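# Insert the peg fully into the plate hole in the box

## Task

Push the peg completely down into the hole of the plate that sits at the bottom of the open box. It only counts if the peg stays fully seated by itself at the end, with no gripper holding it there.

## Robot and tools

Robot: two arms, left_arm and right_arm, mounted on opposite sides of the table and facing each other. left_arm's base is on the +y side. The names do not tell you which side of an image an arm appears on. Each gripper's fingers point along its own +x axis and open and close along its own y axis. end_effector_position is the point midway between the finger pads, about 3 to 4 cm behind the fingertips.

Frame: all positions and orientations are in one scene frame. The origin is the table centre, +z is up, and the table surface is at z = +0.020 m. Positions are in metres. Orientations are quaternions written w first (qw, qx, qy, qz). Velocities are in m/s and rad/s. A reported hand position can be somewhat wrong, especially when the arm is stretched far.

Row layout (used by execute_actions and move): one flat list of 16 numbers covering both arms, even if only one arm moves. The first 8 are left_arm: x, y, z, qw, qx, qy, qz, opening. The next 8 are right_arm in the same order. x, y, z and the quaternion form an absolute target pose for that gripper in the scene frame, not an offset. Opening is also absolute, from -1 to 1: +1 is fully open (0.088 m), the empty fingers touch near -0.80, and values below that close no further. Going from open to closed takes at least about 0.5 s.

execute_actions(actions): a list of actions. Each action is a table of 1 to 15 rows, and each row lasts one control step of 1/30 s. If a table has fewer than 15 rows, its last row repeats until 15 steps are done, so one action lasts 0.5 s. An empty list just returns the current state and images. An action is rejected for both arms if any target lies more than 0.6 m from that gripper's current position along any of the gripper's own axes. If an action is malformed, or the first action fails this check against the last reported state, the whole call is rejected and nothing moves. At every step the commanded pose is clipped to within 70 mm and 16 degrees of the measured pose. After an action an arm only continues as far as its last clipped pose, so a distant target needs more actions. To keep an orientation steady, send the same quaternion you intended in every row, not the slightly drifted one in the latest result. For an arm that should stay put, resend the full pose from the last result taken before it stopped, plus the opening it needs.

move(target, speed, blocking): target is one 16-number row as above, an absolute goal for each arm. Each gripper travels in a straight line, and both paths finish together, lasting 0.5 to 10 s; anything longer is cut off at 10 s. speed is the top path speed in m/s, from 0.002 to 0.5, default 0.25; rotation is capped at twice that value in rad/s, taking the shorter way round. Paths do not avoid obstacles or the other arm, and a gripper can lag, wander or overshoot the speed, most of all near full reach. The opening is applied when the move starts. The result adds a "move:" line giving the ending (done, off_target, moving, held, fault), the limits that acted (paced means a pose was clipped; held means a check blocked some steps, after which the arm may surge), and each gripper's distance from its target. If only one arm is named, the other finished at rest. With blocking=false the result arrives after 0.5 s while motion continues; call wait or stop before sending further rows or moves.

wait(seconds): 0 to 10 s; the arms keep their last commands. It returns early if a running move ends. stop(): brakes a running move; it needs stopping distance, more at speed, and the fingers keep moving.

zoom_image(camera, region): a closer view of part of one camera's latest image. camera is cam_head_left, cam_head_right, cam_left_wrist or cam_right_wrist (all 504x504). region is [x0, y0, x1, y1] in pixels from the top-left corner, at most 504 by 504. Calibration lines give K, distortion D and T_world_to_cam (world to camera, metres, OpenCV convention); they may be off by a few degrees and millimetres.

finished_scene(scene): integer scene number. Ends the current scene irreversibly, after the robot has held its last command, and reports whether the goal was met. Replying with no tool call also ends the session.

Results: a state line per arm with pose and velocities; Hand target lines showing the pose each controller is now heading for; step readings of end_effector_position, with HELD marking steps where an arm's command was held back; a "pose unreachable" line when the clearance check altered or blocked an arm's command. grip_measured is the finger opening on the command scale; the last Joint positions value per arm is the opening in metres. Readings can be off by about 1 mm and read up to about 3 mm (0.061) too narrow under a hard squeeze. To grasp firmly, command roughly 0.07 below grip_measured; smaller gaps grip more gently. Parts thinner than about 3 mm get less force. Pads push about 34 to 49 N. grip_effort_n is the motor's effort in newtons (negative closes, positive opens), capped near 83 N, offset and noisy, and n/a when unknown.

Joint ranges (rad): waist -3.054 to 3.054, shoulder 0.000 to 3.142, elbow 0.000 to 2.356, wrist pitch -1.571 to 1.571, wrist yaw -1.571 to 1.571, wrist roll -3.142 to 3.142. Load limits (N m): waist 18, shoulder 22.3, elbow 22.2, wrist pitch 5.86, wrist yaw 5.84, wrist roll 5.48; a carried object counts.

Cautions: never drop or knock anything off the table. Keep the arms from striking or pressing on each other. Faster moves, and targets set deeper beyond a contact, hit and press harder; if a joint's load limit is reached that arm freezes for 10 s and the rest of the call is skipped. Joint friction can leave a gripper short of its goal or tilted, and tiny moves may not happen, so check the pose after each move and correct any tilt. Holding loads heats motors: MOTOR HOT appears from 50 °C, at 95 °C an OVER-TEMPERATURE FAULT holds the arm, and if it does not cool within 30 to 60 s that arm loses power and goes limp. Brief outside tugs on held parts or pushes on loose objects may occur. The simulation keeps running while you compose a reply, with the robot holding its last command.

Each tool is called after "Request:" by a JSON object that holds its "name" and its "arguments".

## Session

Request:
{"name": "execute_actions", "arguments": {"actions": []}}

Scene clock: 0.00 s.
left_arm: end_effector_position=(-0.1124, +0.2504, +0.2243) grip_measured=+1.000 grip_effort_n=n/a end_effector_quat_wxyz=(+0.610, +0.092, +0.787, -0.027) end_effector_velocity=(+0.001, +0.002, -0.000) end_effector_angular_velocity=(+0.005, -0.007, -0.010) | right_arm: end_effector_position=(+0.3176, -0.4478, +0.2550) grip_measured=+0.986 grip_effort_n=n/a end_effector_quat_wxyz=(+0.722, +0.272, +0.636, -0.028) end_effector_velocity=(-0.002, +0.001, -0.000) end_effector_angular_velocity=(+0.007, +0.004, +0.006)
Joint positions: left_arm=[-0.469  1.499  1.155 -1.338  0.243 -1.401  0.088] | right_arm=[-1.8    0.892  0.77  -1.281 -0.328  0.363  0.087]
Joint velocities: left_arm=[-0.002 -0.002 -0.002 -0.007 -0.007  0.007  0.   ] | right_arm=[-0.002 -0.002 -0.002 -0.007 -0.007 -0.007  0.   ]
Motor temperatures (°C, as the motors report them): left_arm=[25 28 25 27 25 25] | right_arm=[27 28 27 25 26 25]
Heat: left arm: hottest shoulder 28 °C (+0.0 °C/min); right arm: hottest shoulder 28 °C (+0.0 °C/min).
Hand target (left_arm): -0.112, +0.250, +0.224; +0.610, +0.092, +0.787, -0.027
Hand target (right_arm): +0.318, -0.448, +0.255; +0.722, +0.272, +0.636, -0.028

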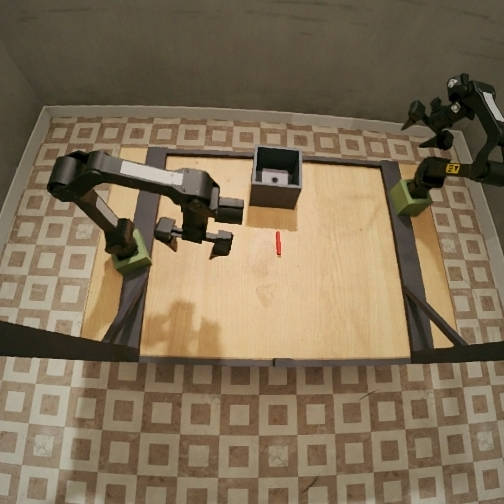

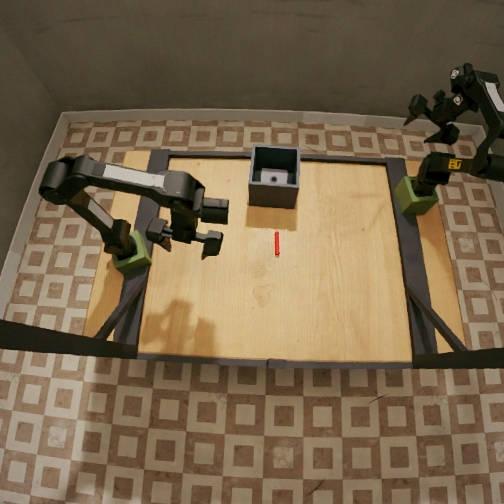

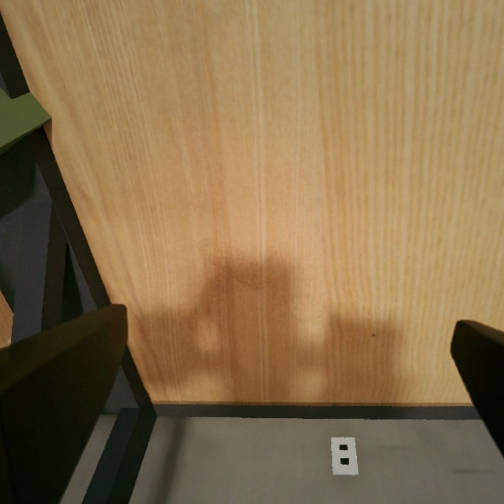

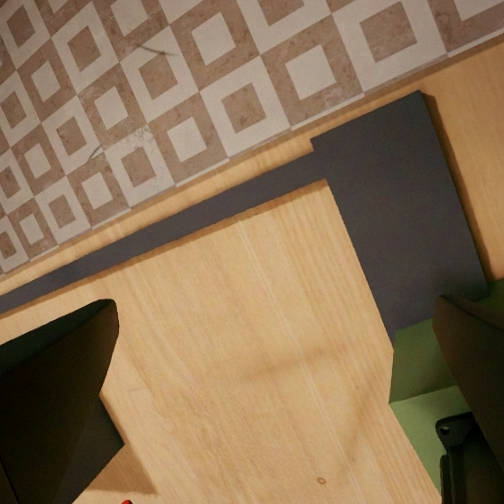

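Request:
{"name": "zoom_image", "arguments": {"camera": "cam_head_left", "region": [220, 130, 340, 270]}}

Request:
{"name": "zoom_image", "arguments": {"camera": "cam_head_right", "region": [220, 130, 340, 270]}}

Region (220, 130, 340, 270) of cam_head_left's 504x504 image, scaled by 3.600, with more detail than that image has; it fills the left 432 columns of this view, and the rest is white.

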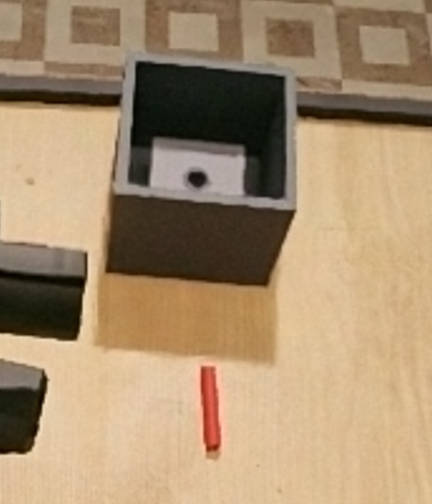

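Region (220, 130, 340, 270) of cam_head_right's 504x504 image, scaled by 3.600, with more detail than that image has; it fills the left 432 columns of this view, and the rest is white.

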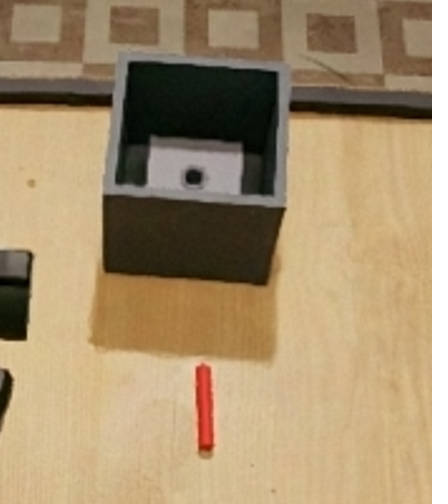

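Request:
{"name": "move", "arguments": {"target": [0.0,-0.008,0.15,0.707,0,0.707,0,1, 0.3176,-0.4478,0.255,0.722,0.272,0.636,-0.028,1]}}

Scene clock: 18.73 s.
left_arm: end_effector_position=(-0.0032, -0.0069, +0.1551) grip_measured=+1.000 grip_effort_n=1.2 end_effector_quat_wxyz=(+0.707, -0.006, +0.707, -0.010) end_effector_velocity=(+0.002, -0.001, -0.004) end_effector_angular_velocity=(+0.010, -0.021, -0.009) | right_arm: end_effector_position=(+0.3176, -0.4478, +0.2550) grip_measured=+0.986 grip_effort_n=-3.0 end_effector_quat_wxyz=(+0.722, +0.272, +0.636, -0.028) end_effector_velocity=(-0.002, -0.001, -0.000) end_effector_angular_velocity=(-0.011, -0.004, +0.017)
Joint positions: left_arm=[-0.312  2.512  2.344 -1.379  0.003 -1.421  0.088] | right_arm=[-1.8    0.892  0.77  -1.281 -0.328  0.363  0.087]
Joint velocities: left_arm=[-0.002  0.017  0.017 -0.007 -0.022  0.007  0.   ] | right_arm=[-0.002 -0.007 -0.002 -0.007  0.007 -0.022 -0.   ]
Motor temperatures (°C, as the motors report them): left_arm=[25 30 27 27 25 25] | right_arm=[27 28 29 25 26 25]
Heat: left arm: hottest shoulder 30 °C (+6.4 °C/min); right arm: hottest elbow 29 °C (+3.2 °C/min).
Hand target (left_arm): -0.002, -0.008, +0.149; +0.708, -0.005, +0.706, -0.005
Hand target (right_arm): +0.318, -0.448, +0.255; +0.722, +0.272, +0.636, -0.028
Off the commanded pose (left_arm): 0.006 m, 1 deg.
Off the commanded pose (right_arm): 0.000 m, 0 deg.
joint sent to its limit (left arm) — the command would take joint 3 (elbow) past its upper limit, so that joint was sent only as far as its limit.
move: done
camera_calibration (this result's frames):
cam_left_wrist: T_world_to_cam=[[0.0562795, -0.997882, 0.0326084, -0.000424923], [-0.950573, -0.0435652, 0.30743, -0.0192557], [-0.305358, -0.0482986, -0.951012, 0.225582], [0, 0, 0, 1]] pos_world=[0.0506032, 0.00963239, 0.220464]

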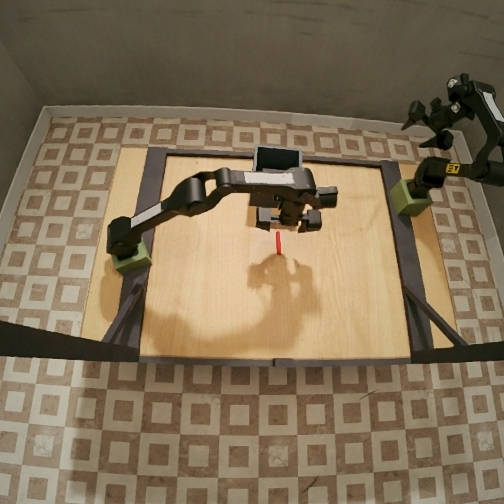

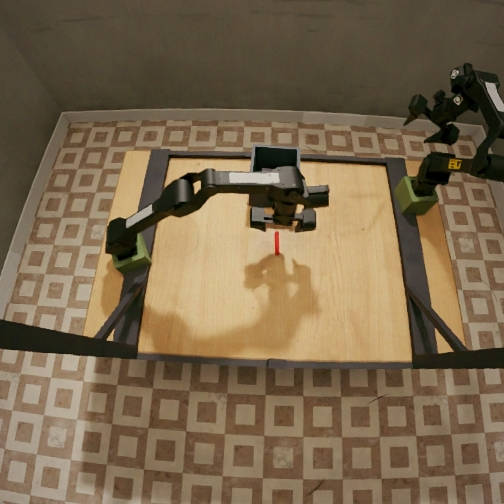

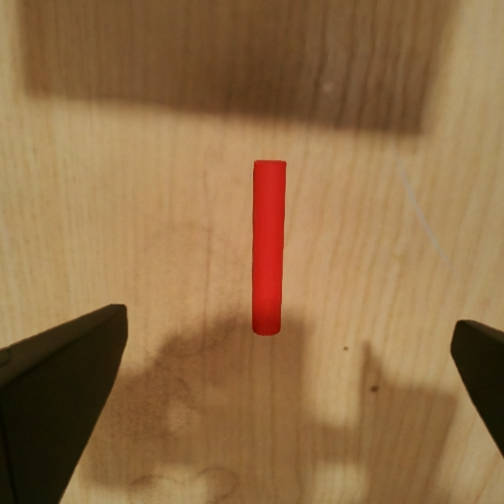

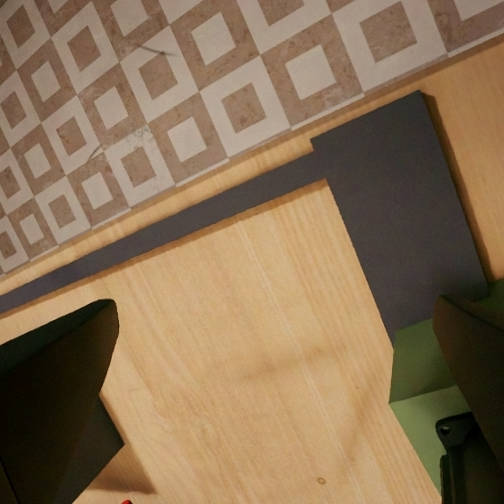

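Request:
{"name": "move", "arguments": {"target": [-0.03,-0.008,0.065,0.707,0,0.707,0,0.2, 0.3176,-0.4478,0.255,0.722,0.272,0.636,-0.028,1], "speed": 0.12}}

Scene clock: 26.33 s.
left_arm: end_effector_position=(-0.0294, -0.0103, +0.0739) grip_measured=+0.203 grip_effort_n=-14.2 end_effector_quat_wxyz=(+0.707, -0.005, +0.707, -0.008) end_effector_velocity=(-0.002, +0.002, +0.001) end_effector_angular_velocity=(+0.007, +0.008, +0.005) | right_arm: end_effector_position=(+0.3176, -0.4478, +0.2550) grip_measured=+0.986 grip_effort_n=-3.0 end_effector_quat_wxyz=(+0.722, +0.272, +0.636, -0.028) end_effector_velocity=(-0.002, +0.001, -0.001) end_effector_angular_velocity=(+0.007, +0.009, +0.006)
Joint positions: left_arm=[-0.366  2.555  2.101 -1.097  0.003 -1.477  0.049] | right_arm=[-1.8    0.892  0.77  -1.281 -0.328  0.363  0.087]
Joint velocities: left_arm=[-0.002 -0.002 -0.002 -0.007  0.007 -0.007 -0.   ] | right_arm=[-0.002  0.002 -0.002 -0.007 -0.007 -0.007 -0.   ]
Motor temperatures (°C, as the motors report them): left_arm=[25 33 27 27 25 25] | right_arm=[27 29 29 25 26 25]
Heat: left arm: hottest shoulder 33 °C (+11.4 °C/min); right arm: hottest shoulder 29 °C (+2.3 °C/min).
Hand target (left_arm): -0.030, -0.008, +0.065; +0.707, -0.000, +0.707, -0.000
Hand target (right_arm): +0.318, -0.448, +0.255; +0.722, +0.272, +0.636, -0.028
Off the commanded pose (left_arm): 0.009 m, 1 deg.
Off the commanded pose (right_arm): 0.000 m, 0 deg.
move: off_target (left_arm)
camera_calibration (this result's frames):
cam_left_wrist: T_world_to_cam=[[0.0582236, -0.997922, 0.0275808, 0.000781748], [-0.949943, -0.0468872, 0.308886, -0.0194257], [-0.306951, -0.0441846, -0.950699, 0.140186], [0, 0, 0, 1]] pos_world=[0.0245312, 0.00606335, 0.139253]

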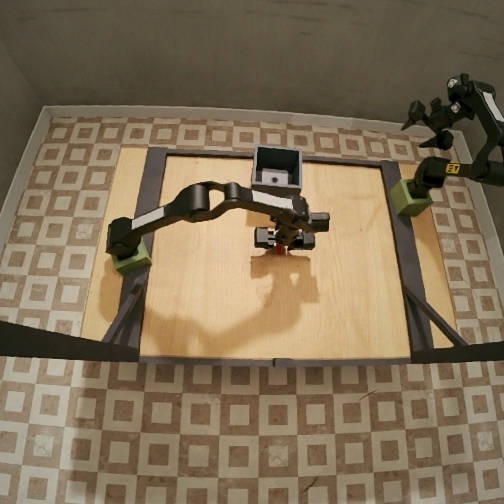

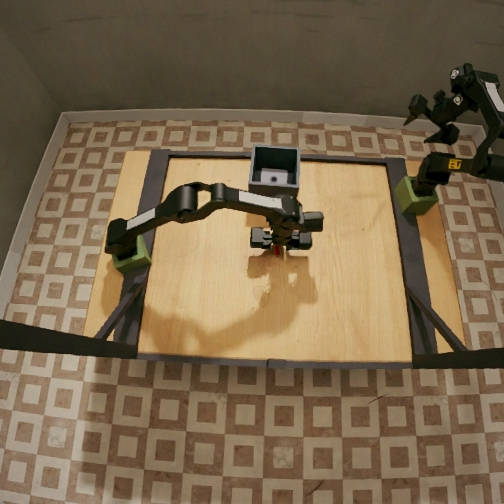

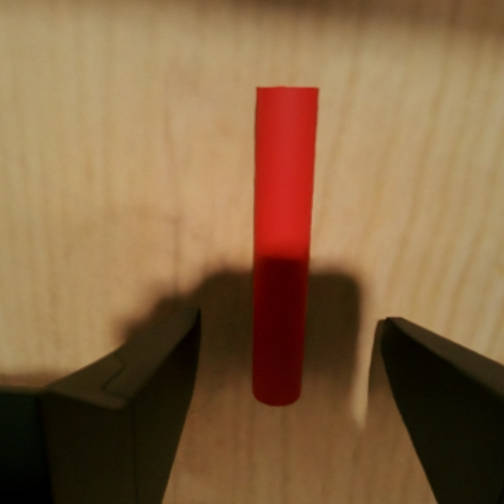

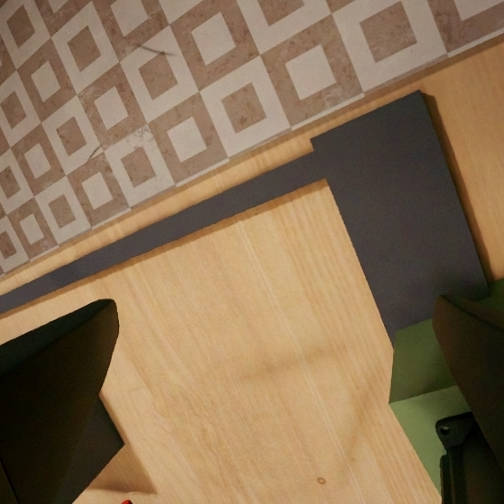

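Request:
{"name": "move", "arguments": {"target": [-0.028,-0.006,0.05,0.707,0,0.707,0,0.2, 0.3176,-0.4478,0.255,0.722,0.272,0.636,-0.028,1], "speed": 0.04}}

Scene clock: 31.33 s.
left_arm: end_effector_position=(-0.0291, -0.0112, +0.0659) grip_measured=+0.202 grip_effort_n=-12.3 end_effector_quat_wxyz=(+0.707, -0.010, +0.707, -0.012) end_effector_velocity=(-0.005, +0.002, +0.000) end_effector_angular_velocity=(+0.007, +0.008, -0.000) | right_arm: end_effector_position=(+0.3176, -0.4478, +0.2550) grip_measured=+0.986 grip_effort_n=-2.6 end_effector_quat_wxyz=(+0.722, +0.272, +0.636, -0.028) end_effector_velocity=(-0.002, +0.004, +0.001) end_effector_angular_velocity=(+0.020, -0.002, +0.013)
Joint positions: left_arm=[-0.365  2.556  2.069 -1.053  0.003 -1.477  0.049] | right_arm=[-1.8    0.892  0.77  -1.281 -0.328  0.363  0.087]
Joint velocities: left_arm=[-0.007 -0.002 -0.002 -0.007  0.007 -0.007 -0.   ] | right_arm=[ 0.002 -0.007 -0.002 -0.007 -0.022 -0.007 -0.   ]
Motor temperatures (°C, as the motors report them): left_arm=[25 35 27 27 25 25] | right_arm=[27 29 30 25 26 25]
Heat: left arm: hottest shoulder 35 °C (+13.4 °C/min); right arm: hottest elbow 30 °C (+3.8 °C/min).
Hand target (left_arm): -0.028, -0.005, +0.050; +0.707, +0.000, +0.707, +0.000
Hand target (right_arm): +0.318, -0.448, +0.255; +0.722, +0.272, +0.636, -0.028
Off the commanded pose (left_arm): 0.017 m, 2 deg.
Off the commanded pose (right_arm): 0.000 m, 0 deg.
move: off_target (left_arm)
camera_calibration (this result's frames):
cam_left_wrist: T_world_to_cam=[[0.0589479, -0.997468, 0.0397741, -0.000696691], [-0.950246, -0.0438597, 0.308398, -0.0166923], [-0.305873, -0.0559745, -0.950426, 0.132532], [0, 0, 0, 1]] pos_world=[0.0247173, 0.00599139, 0.131138]

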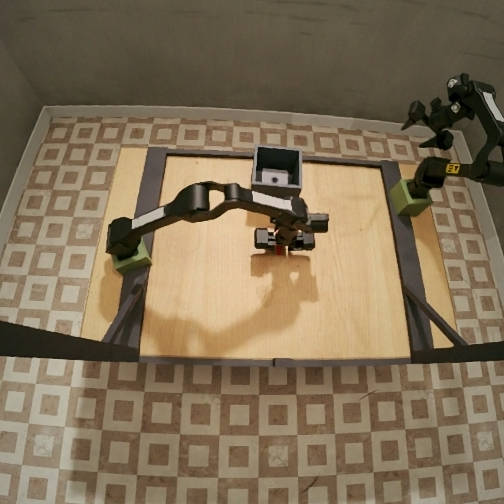

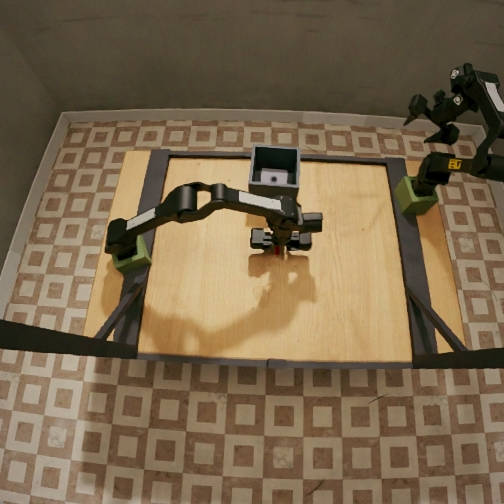

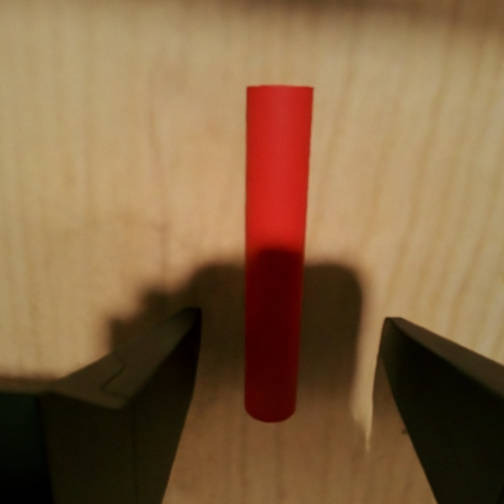

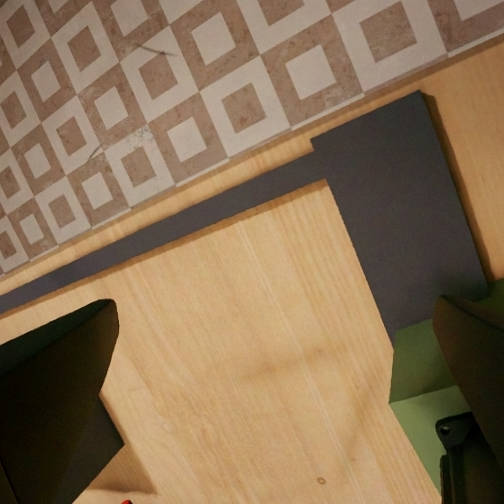

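Likely touching the table. Close.

Request:
{"name": "move", "arguments": {"target": [-0.029,-0.009,0.062,0.707,0,0.707,0,-0.7, 0.3176,-0.4478,0.255,0.722,0.272,0.636,-0.028,1], "speed": 0.04}}

Scene clock: 38.13 s.
left_arm: end_effector_position=(-0.0293, -0.0092, +0.0684) grip_measured=-0.575 grip_effort_n=-83.5 end_effector_quat_wxyz=(+0.707, -0.003, +0.708, -0.006) end_effector_velocity=(-0.000, +0.004, +0.001) end_effector_angular_velocity=(+0.027, -0.005, +0.005) | right_arm: end_effector_position=(+0.3176, -0.4478, +0.2550) grip_measured=+0.986 grip_effort_n=-3.0 end_effector_quat_wxyz=(+0.722, +0.272, +0.636, -0.028) end_effector_velocity=(-0.004, -0.000, +0.000) end_effector_angular_velocity=(-0.005, +0.015, -0.006)
Joint positions: left_arm=[-0.365  2.563  2.093 -1.088  0.003 -1.477  0.011] | right_arm=[-1.8    0.892  0.77  -1.281 -0.328  0.363  0.087]
Joint velocities: left_arm=[-0.002  0.007  0.017 -0.037 -0.007 -0.007 -0.   ] | right_arm=[ 0.002 -0.007  0.002 -0.022  0.007  0.007 -0.   ]
Motor temperatures (°C, as the motors report them): left_arm=[25 37 27 28 25 25] | right_arm=[27 29 30 25 26 25]
Heat: left arm: hottest shoulder 37 °C (+14.2 °C/min); right arm: hottest elbow 30 °C (+3.1 °C/min).
Hand target (left_arm): -0.029, -0.009, +0.062; +0.707, -0.000, +0.707, -0.000
Hand target (right_arm): +0.318, -0.448, +0.255; +0.722, +0.272, +0.636, -0.028
Off the commanded pose (left_arm): 0.006 m, 1 deg.
Off the commanded pose (right_arm): 0.000 m, 0 deg.
move: done
camera_calibration (this result's frames):
cam_left_wrist: T_world_to_cam=[[0.0589987, -0.998027, 0.0214813, 0.00244793], [-0.949734, -0.0494903, 0.309123, -0.0176385], [-0.30745, -0.0386393, -0.95078, 0.135115], [0, 0, 0, 1]] pos_world=[0.0246446, 0.00679089, 0.133864]

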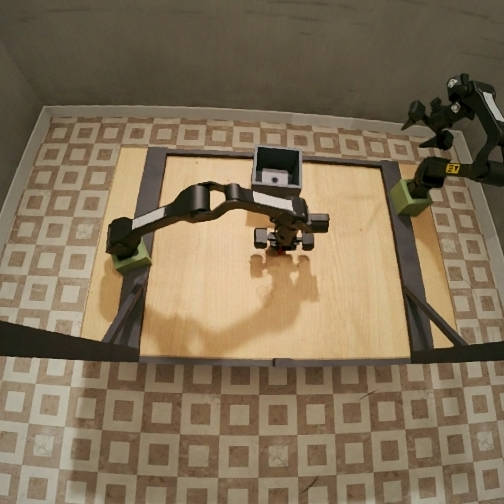

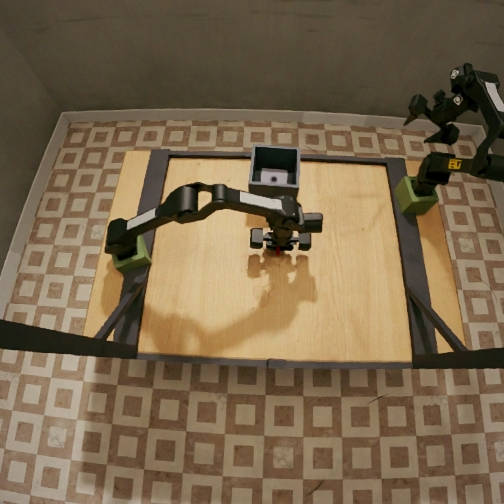

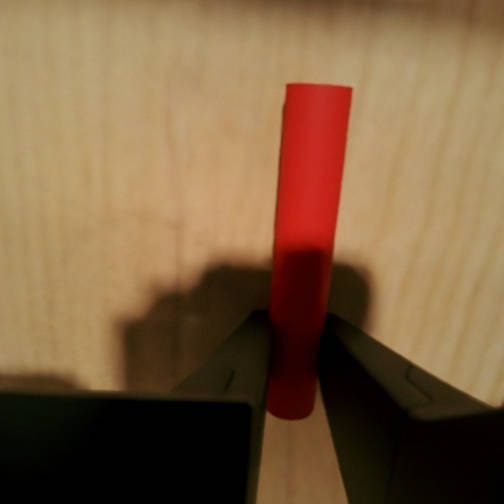

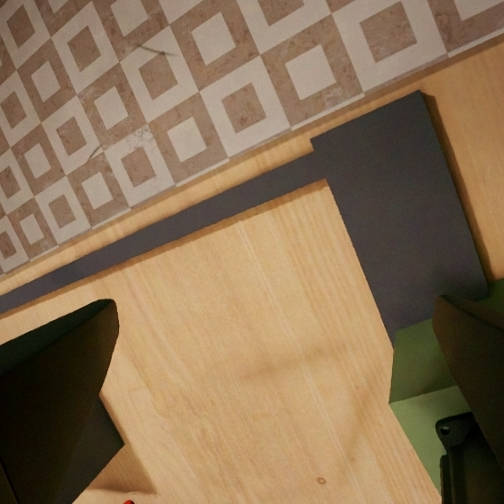

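Request:
{"name": "move", "arguments": {"target": [-0.03,0.03,0.15,0.707,0,0.707,0,-0.7, 0.1,-0.25,0.3,0.5,-0.5,0.5,0.5,0.3]}}

Request:
{"name": "move", "arguments": {"target": [0.0,-0.09,0.11,0.707,0,0,-0.707,-0.7, 0.0,-0.13,0.27,0.5,-0.5,0.5,0.5,0.3], "speed": 0.4}}

Scene clock: 54.97 s.
left_arm: end_effector_position=(-0.0312, +0.0292, +0.1402) grip_measured=-0.575 grip_effort_n=-83.5 end_effector_quat_wxyz=(+0.705, +0.006, +0.709, +0.007) end_effector_velocity=(-0.000, +0.002, +0.000) end_effector_angular_velocity=(+0.008, -0.007, +0.005) | right_arm: end_effector_position=(+0.1018, -0.2516, +0.2980) grip_measured=+0.303 grip_effort_n=-17.0 end_effector_quat_wxyz=(+0.503, -0.502, +0.500, +0.495) end_effector_velocity=(-0.002, +0.001, +0.000) end_effector_angular_velocity=(-0.009, +0.005, +0.024)
Joint positions: left_arm=[-0.362  2.345  1.985 -1.23   0.003 -1.477  0.011] | right_arm=[ 0.177  1.466  1.331 -1.444  0.008  0.313  0.054]
Joint velocities: left_arm=[-0.002 -0.002 -0.002 -0.007 -0.007 -0.007 -0.   ] | right_arm=[ 0.002  0.012  0.012 -0.007 -0.007 -0.022 -0.   ]
Motor temperatures (°C, as the motors report them): left_arm=[25 43 28 28 25 25] | right_arm=[27 29 31 25 26 25]
Heat: left arm: hottest shoulder 43 °C (+16.4 °C/min); right arm: hottest elbow 31 °C (+3.3 °C/min).
Hand target (left_arm): -0.030, +0.030, +0.150; +0.707, +0.000, +0.707, -0.000
Hand target (right_arm): +0.101, -0.249, +0.300; +0.503, -0.504, +0.497, +0.497
Off the commanded pose (left_arm): 0.010 m, 1 deg.
Off the commanded pose (right_arm): 0.003 m, 1 deg.
move: off_target (left_arm)
camera_calibration (this result's frames):
cam_left_wrist: T_world_to_cam=[[0.062442, -0.998001, -0.00978226, 0.0438416], [-0.948648, -0.0623939, 0.310121, -0.0394851], [-0.310111, -0.0100846, -0.950647, 0.203277], [0, 0, 0, 1]] pos_world=[0.0228434, 0.0433403, 0.205918]
cam_right_wrist: T_world_to_cam=[[0.999769, -0.0151944, 0.0152015, -0.100345], [-0.0197836, -0.926987, 0.37457, -0.315847], [0.00840024, -0.374785, -0.927074, 0.257884], [0, 0, 0, 1]] pos_world=[0.0919069, -0.19766, 0.358909]

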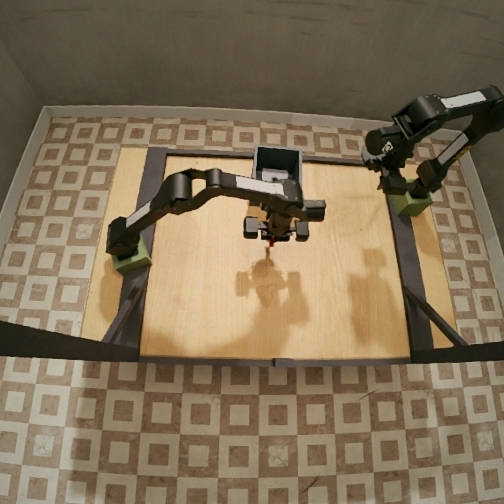

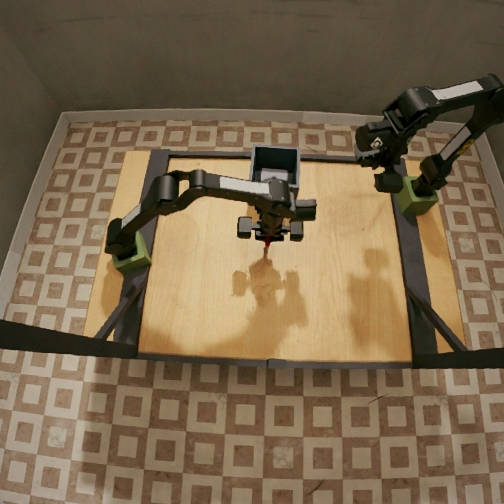

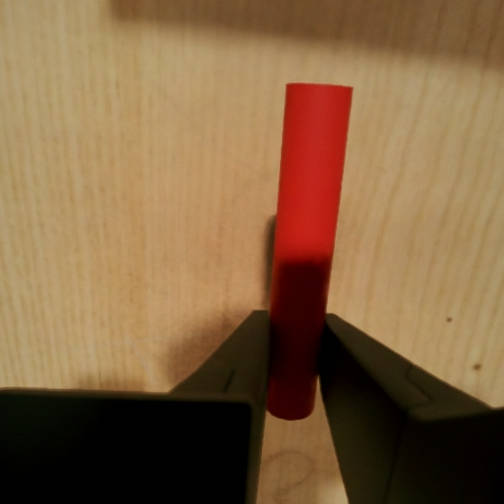

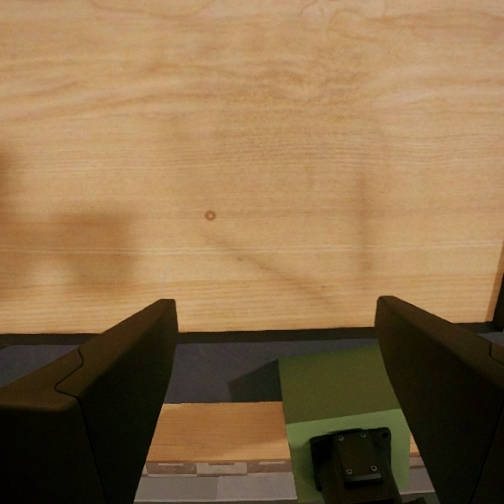

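Scene clock: 58.27 s.
left_arm: end_effector_position=(-0.0020, -0.0883, +0.1162) grip_measured=-0.575 grip_effort_n=-83.5 end_effector_quat_wxyz=(+0.710, -0.005, +0.003, -0.705) end_effector_velocity=(+0.002, +0.000, -0.002) end_effector_angular_velocity=(-0.002, -0.008, +0.010) | right_arm: end_effector_position=(+0.0027, -0.1315, +0.2700) grip_measured=+0.303 grip_effort_n=-17.0 end_effector_quat_wxyz=(+0.502, -0.500, +0.498, +0.500) end_effector_velocity=(-0.002, -0.002, -0.000) end_effector_angular_velocity=(-0.016, +0.016, +0.005)
Joint positions: left_arm=[-0.289  2.574  1.221  1.356  0.16  -0.011  0.011] | right_arm=[ 0.325  2.038  1.899 -1.43   0.005  0.456  0.054]
Joint velocities: left_arm=[ 0.002  0.007  0.002  0.007 -0.007  0.007 -0.   ] | right_arm=[-0.002  0.002  0.002 -0.007 -0.022 -0.007  0.   ]
Motor temperatures (°C, as the motors report them): left_arm=[25 44 28 28 25 25] | right_arm=[27 29 31 25 26 25]
Heat: left arm: hottest shoulder 44 °C (+16.5 °C/min); right arm: hottest elbow 31 °C (+3.1 °C/min).
Hand target (left_arm): -0.001, -0.089, +0.111; +0.709, -0.002, +0.002, -0.705
Hand target (right_arm): +0.000, -0.130, +0.269; +0.501, -0.500, +0.499, +0.500
Off the commanded pose (left_arm): 0.007 m, 1 deg.
Off the commanded pose (right_arm): 0.003 m, 0 deg.
move: done
camera_calibration (this result's frames):
cam_left_wrist: T_world_to_cam=[[-0.997371, 0.0020042, 0.072443, 0.00111028], [-0.0684277, 0.303168, -0.950477, 0.168868], [-0.0238673, -0.952935, -0.302234, 0.030309], [0, 0, 0, 1]] pos_world=[0.013386, -0.022315, 0.169585]
cam_right_wrist: T_world_to_cam=[[0.999911, -0.00958395, 0.00928709, 0.00323706], [-0.0123225, -0.93024, 0.366745, -0.194309], [0.00512436, -0.366827, -0.930275, 0.279704], [0, 0, 0, 1]] pos_world=[-0.00706444, -0.0781197, 0.331433]

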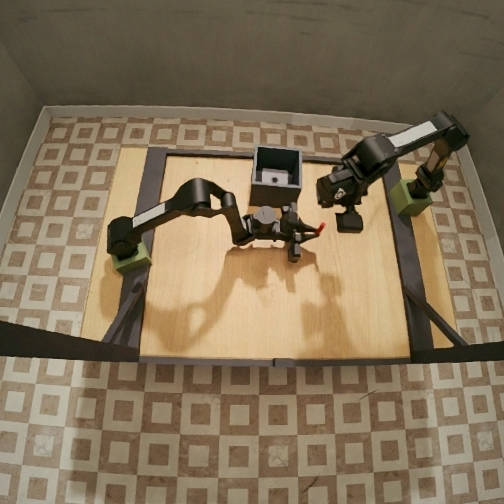

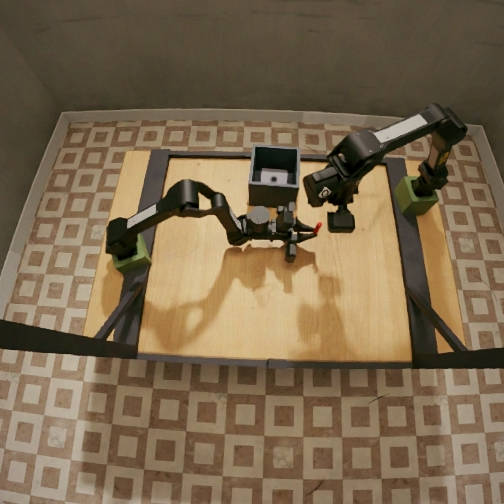

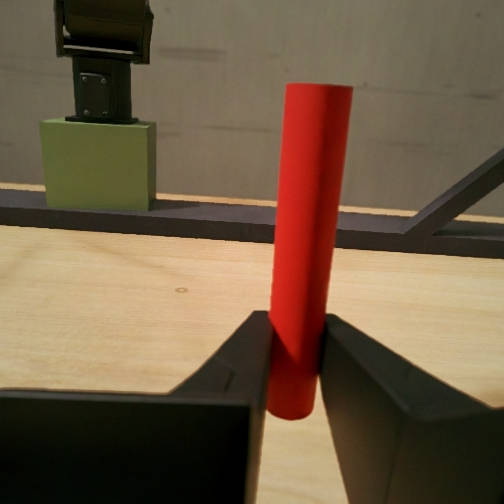

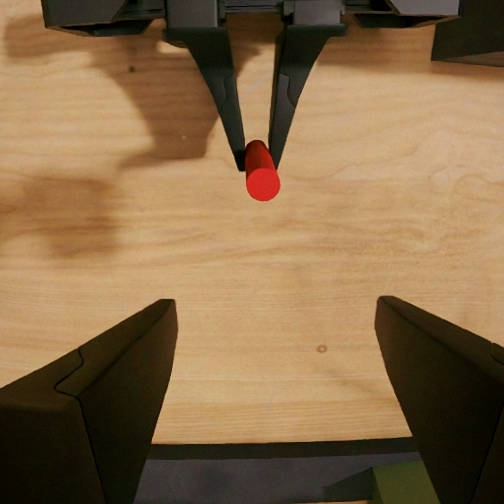

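Request:
{"name": "move", "arguments": {"target": [0.0,-0.09,0.11,0.707,0,0,-0.707,-0.7, -0.003,-0.114,0.2,0.5,-0.5,0.5,0.5,0.3], "speed": 0.12}}

Scene clock: 66.37 s.
left_arm: end_effector_position=(-0.0010, -0.0893, +0.1159) grip_measured=-0.575 grip_effort_n=-83.5 end_effector_quat_wxyz=(+0.707, -0.004, -0.001, -0.707) end_effector_velocity=(-0.000, -0.001, +0.001) end_effector_angular_velocity=(+0.002, -0.007, +0.005) | right_arm: end_effector_position=(-0.0044, -0.1128, +0.2073) grip_measured=+0.303 grip_effort_n=-17.0 end_effector_quat_wxyz=(+0.503, -0.494, +0.496, +0.506) end_effector_velocity=(-0.001, +0.001, -0.002) end_effector_angular_velocity=(-0.001, +0.008, +0.005)
Joint positions: left_arm=[-0.285  2.58   1.229  1.357  0.17  -0.004  0.011] | right_arm=[ 0.32   2.109  1.756 -1.199  0.004  0.45   0.054]
Joint velocities: left_arm=[-0.002 -0.002  0.002 -0.007 -0.007  0.007 -0.   ] | right_arm=[-0.002  0.002 -0.002  0.007 -0.007 -0.007 -0.   ]
Motor temperatures (°C, as the motors report them): left_arm=[25 44 28 30 25 25] | right_arm=[27 31 32 25 26 25]
Heat: left arm: hottest shoulder 44 °C (+16.2 °C/min); right arm: hottest elbow 32 °C (+4.0 °C/min).
Hand target (left_arm): +0.000, -0.090, +0.110; +0.707, +0.000, -0.000, -0.707
Hand target (right_arm): -0.003, -0.115, +0.200; +0.500, -0.500, +0.500, +0.500
Off the commanded pose (left_arm): 0.006 m, 0 deg.
Off the commanded pose (right_arm): 0.008 m, 1 deg.
move: done
camera_calibration (this result's frames):
cam_left_wrist: T_world_to_cam=[[-0.997854, 0.00828762, 0.0649461, 0.00361167], [-0.0594647, 0.300372, -0.951967, 0.168912], [-0.0273975, -0.953786, -0.299235, 0.0288616], [0, 0, 0, 1]] pos_world=[0.0144389, -0.0232385, 0.1692]
cam_right_wrist: T_world_to_cam=[[0.999964, -0.00849557, 0.000168901, 0.0131525], [-0.00800907, -0.935689, 0.352735, -0.151722], [-0.00283865, -0.352724, -0.935723, 0.230981], [0, 0, 0, 1]] pos_world=[-0.0137115, -0.06038, 0.26965]

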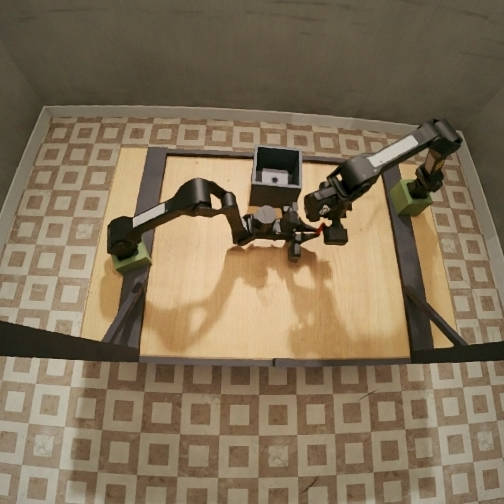

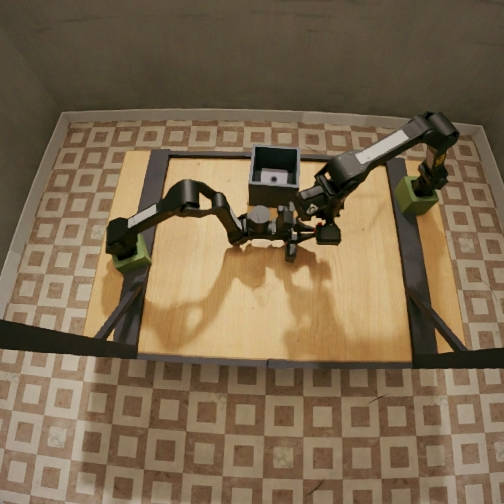

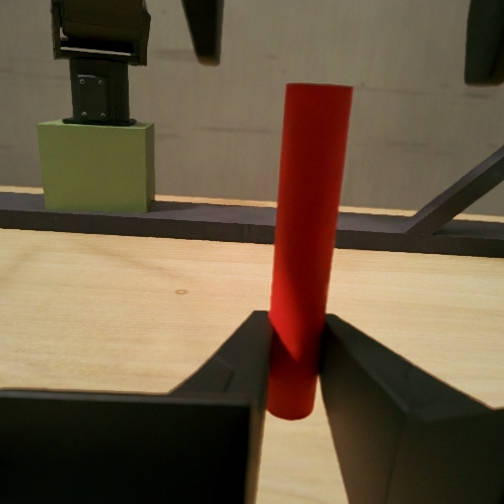

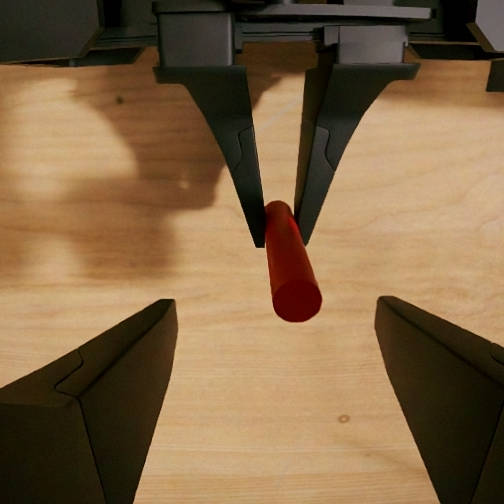

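Request:
{"name": "move", "arguments": {"target": [0.0,-0.09,0.11,0.707,0,0,-0.707,-0.7, 0.003,-0.113,0.173,0.5,-0.5,0.5,0.5,0.0], "speed": 0.06}}

Scene clock: 73.33 s.
left_arm: end_effector_position=(-0.0010, -0.0894, +0.1160) grip_measured=-0.575 grip_effort_n=-83.5 end_effector_quat_wxyz=(+0.707, -0.004, -0.001, -0.707) end_effector_velocity=(-0.000, -0.000, +0.005) end_effector_angular_velocity=(-0.012, +0.005, +0.005) | right_arm: end_effector_position=(+0.0012, -0.1108, +0.1802) grip_measured=+0.003 grip_effort_n=-16.5 end_effector_quat_wxyz=(+0.503, -0.494, +0.496, +0.506) end_effector_velocity=(-0.001, +0.001, +0.002) end_effector_angular_velocity=(+0.008, +0.012, +0.005)
Joint positions: left_arm=[-0.285  2.58   1.23   1.357  0.17  -0.004  0.011] | right_arm=[ 0.306  2.124  1.672 -1.099  0.004  0.435  0.039]
Joint velocities: left_arm=[-0.002 -0.007 -0.002  0.007 -0.007 -0.007 -0.   ] | right_arm=[-0.002 -0.007 -0.002  0.007 -0.007 -0.007 -0.   ]
Motor temperatures (°C, as the motors report them): left_arm=[25 44 28 31 25 25] | right_arm=[27 33 31 25 26 25]
Heat: left arm: hottest shoulder 44 °C (+15.2 °C/min); right arm: hottest shoulder 33 °C (+4.0 °C/min).
Hand target (left_arm): -0.000, -0.090, +0.110; +0.707, -0.000, -0.000, -0.707
Hand target (right_arm): +0.003, -0.113, +0.173; +0.500, -0.500, +0.500, +0.500
Off the commanded pose (left_arm): 0.006 m, 0 deg.
Off the commanded pose (right_arm): 0.008 m, 1 deg.
move: done
camera_calibration (this result's frames):
cam_left_wrist: T_world_to_cam=[[-0.997859, 0.00831202, 0.0648781, 0.00362886], [-0.0594028, 0.300014, -0.952083, 0.169039], [-0.0273781, -0.953899, -0.298878, 0.0287676], [0, 0, 0, 1]] pos_world=[0.0144501, -0.0233028, 0.169301]
cam_right_wrist: T_world_to_cam=[[0.999964, -0.00849831, 0.000440733, 0.00751256], [-0.00810771, -0.935713, 0.352669, -0.140207], [-0.00258469, -0.35266, -0.935748, 0.20636], [0, 0, 0, 1]] pos_world=[-0.00811567, -0.0583552, 0.242545]

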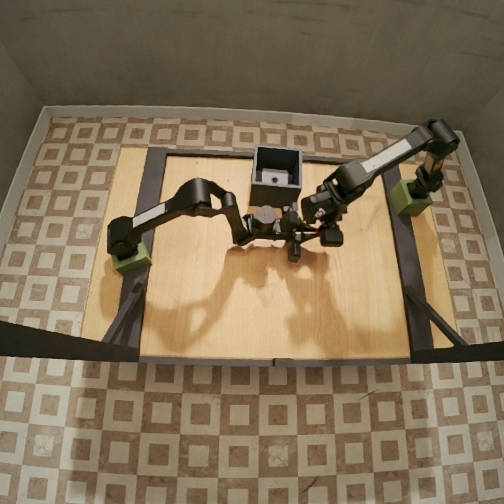

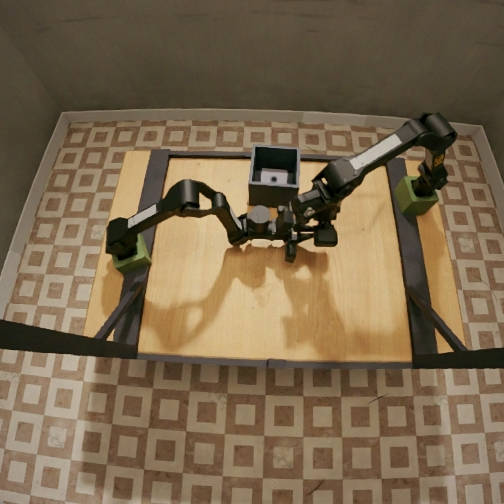

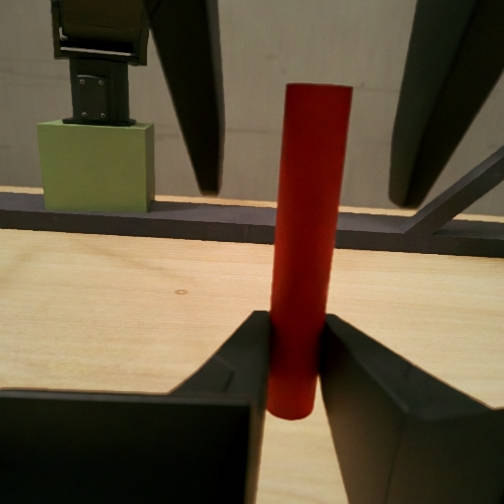

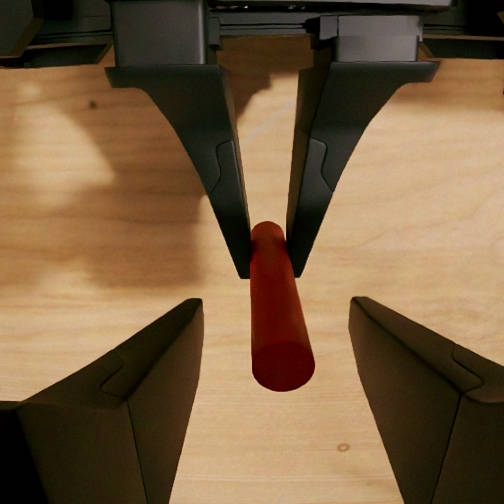

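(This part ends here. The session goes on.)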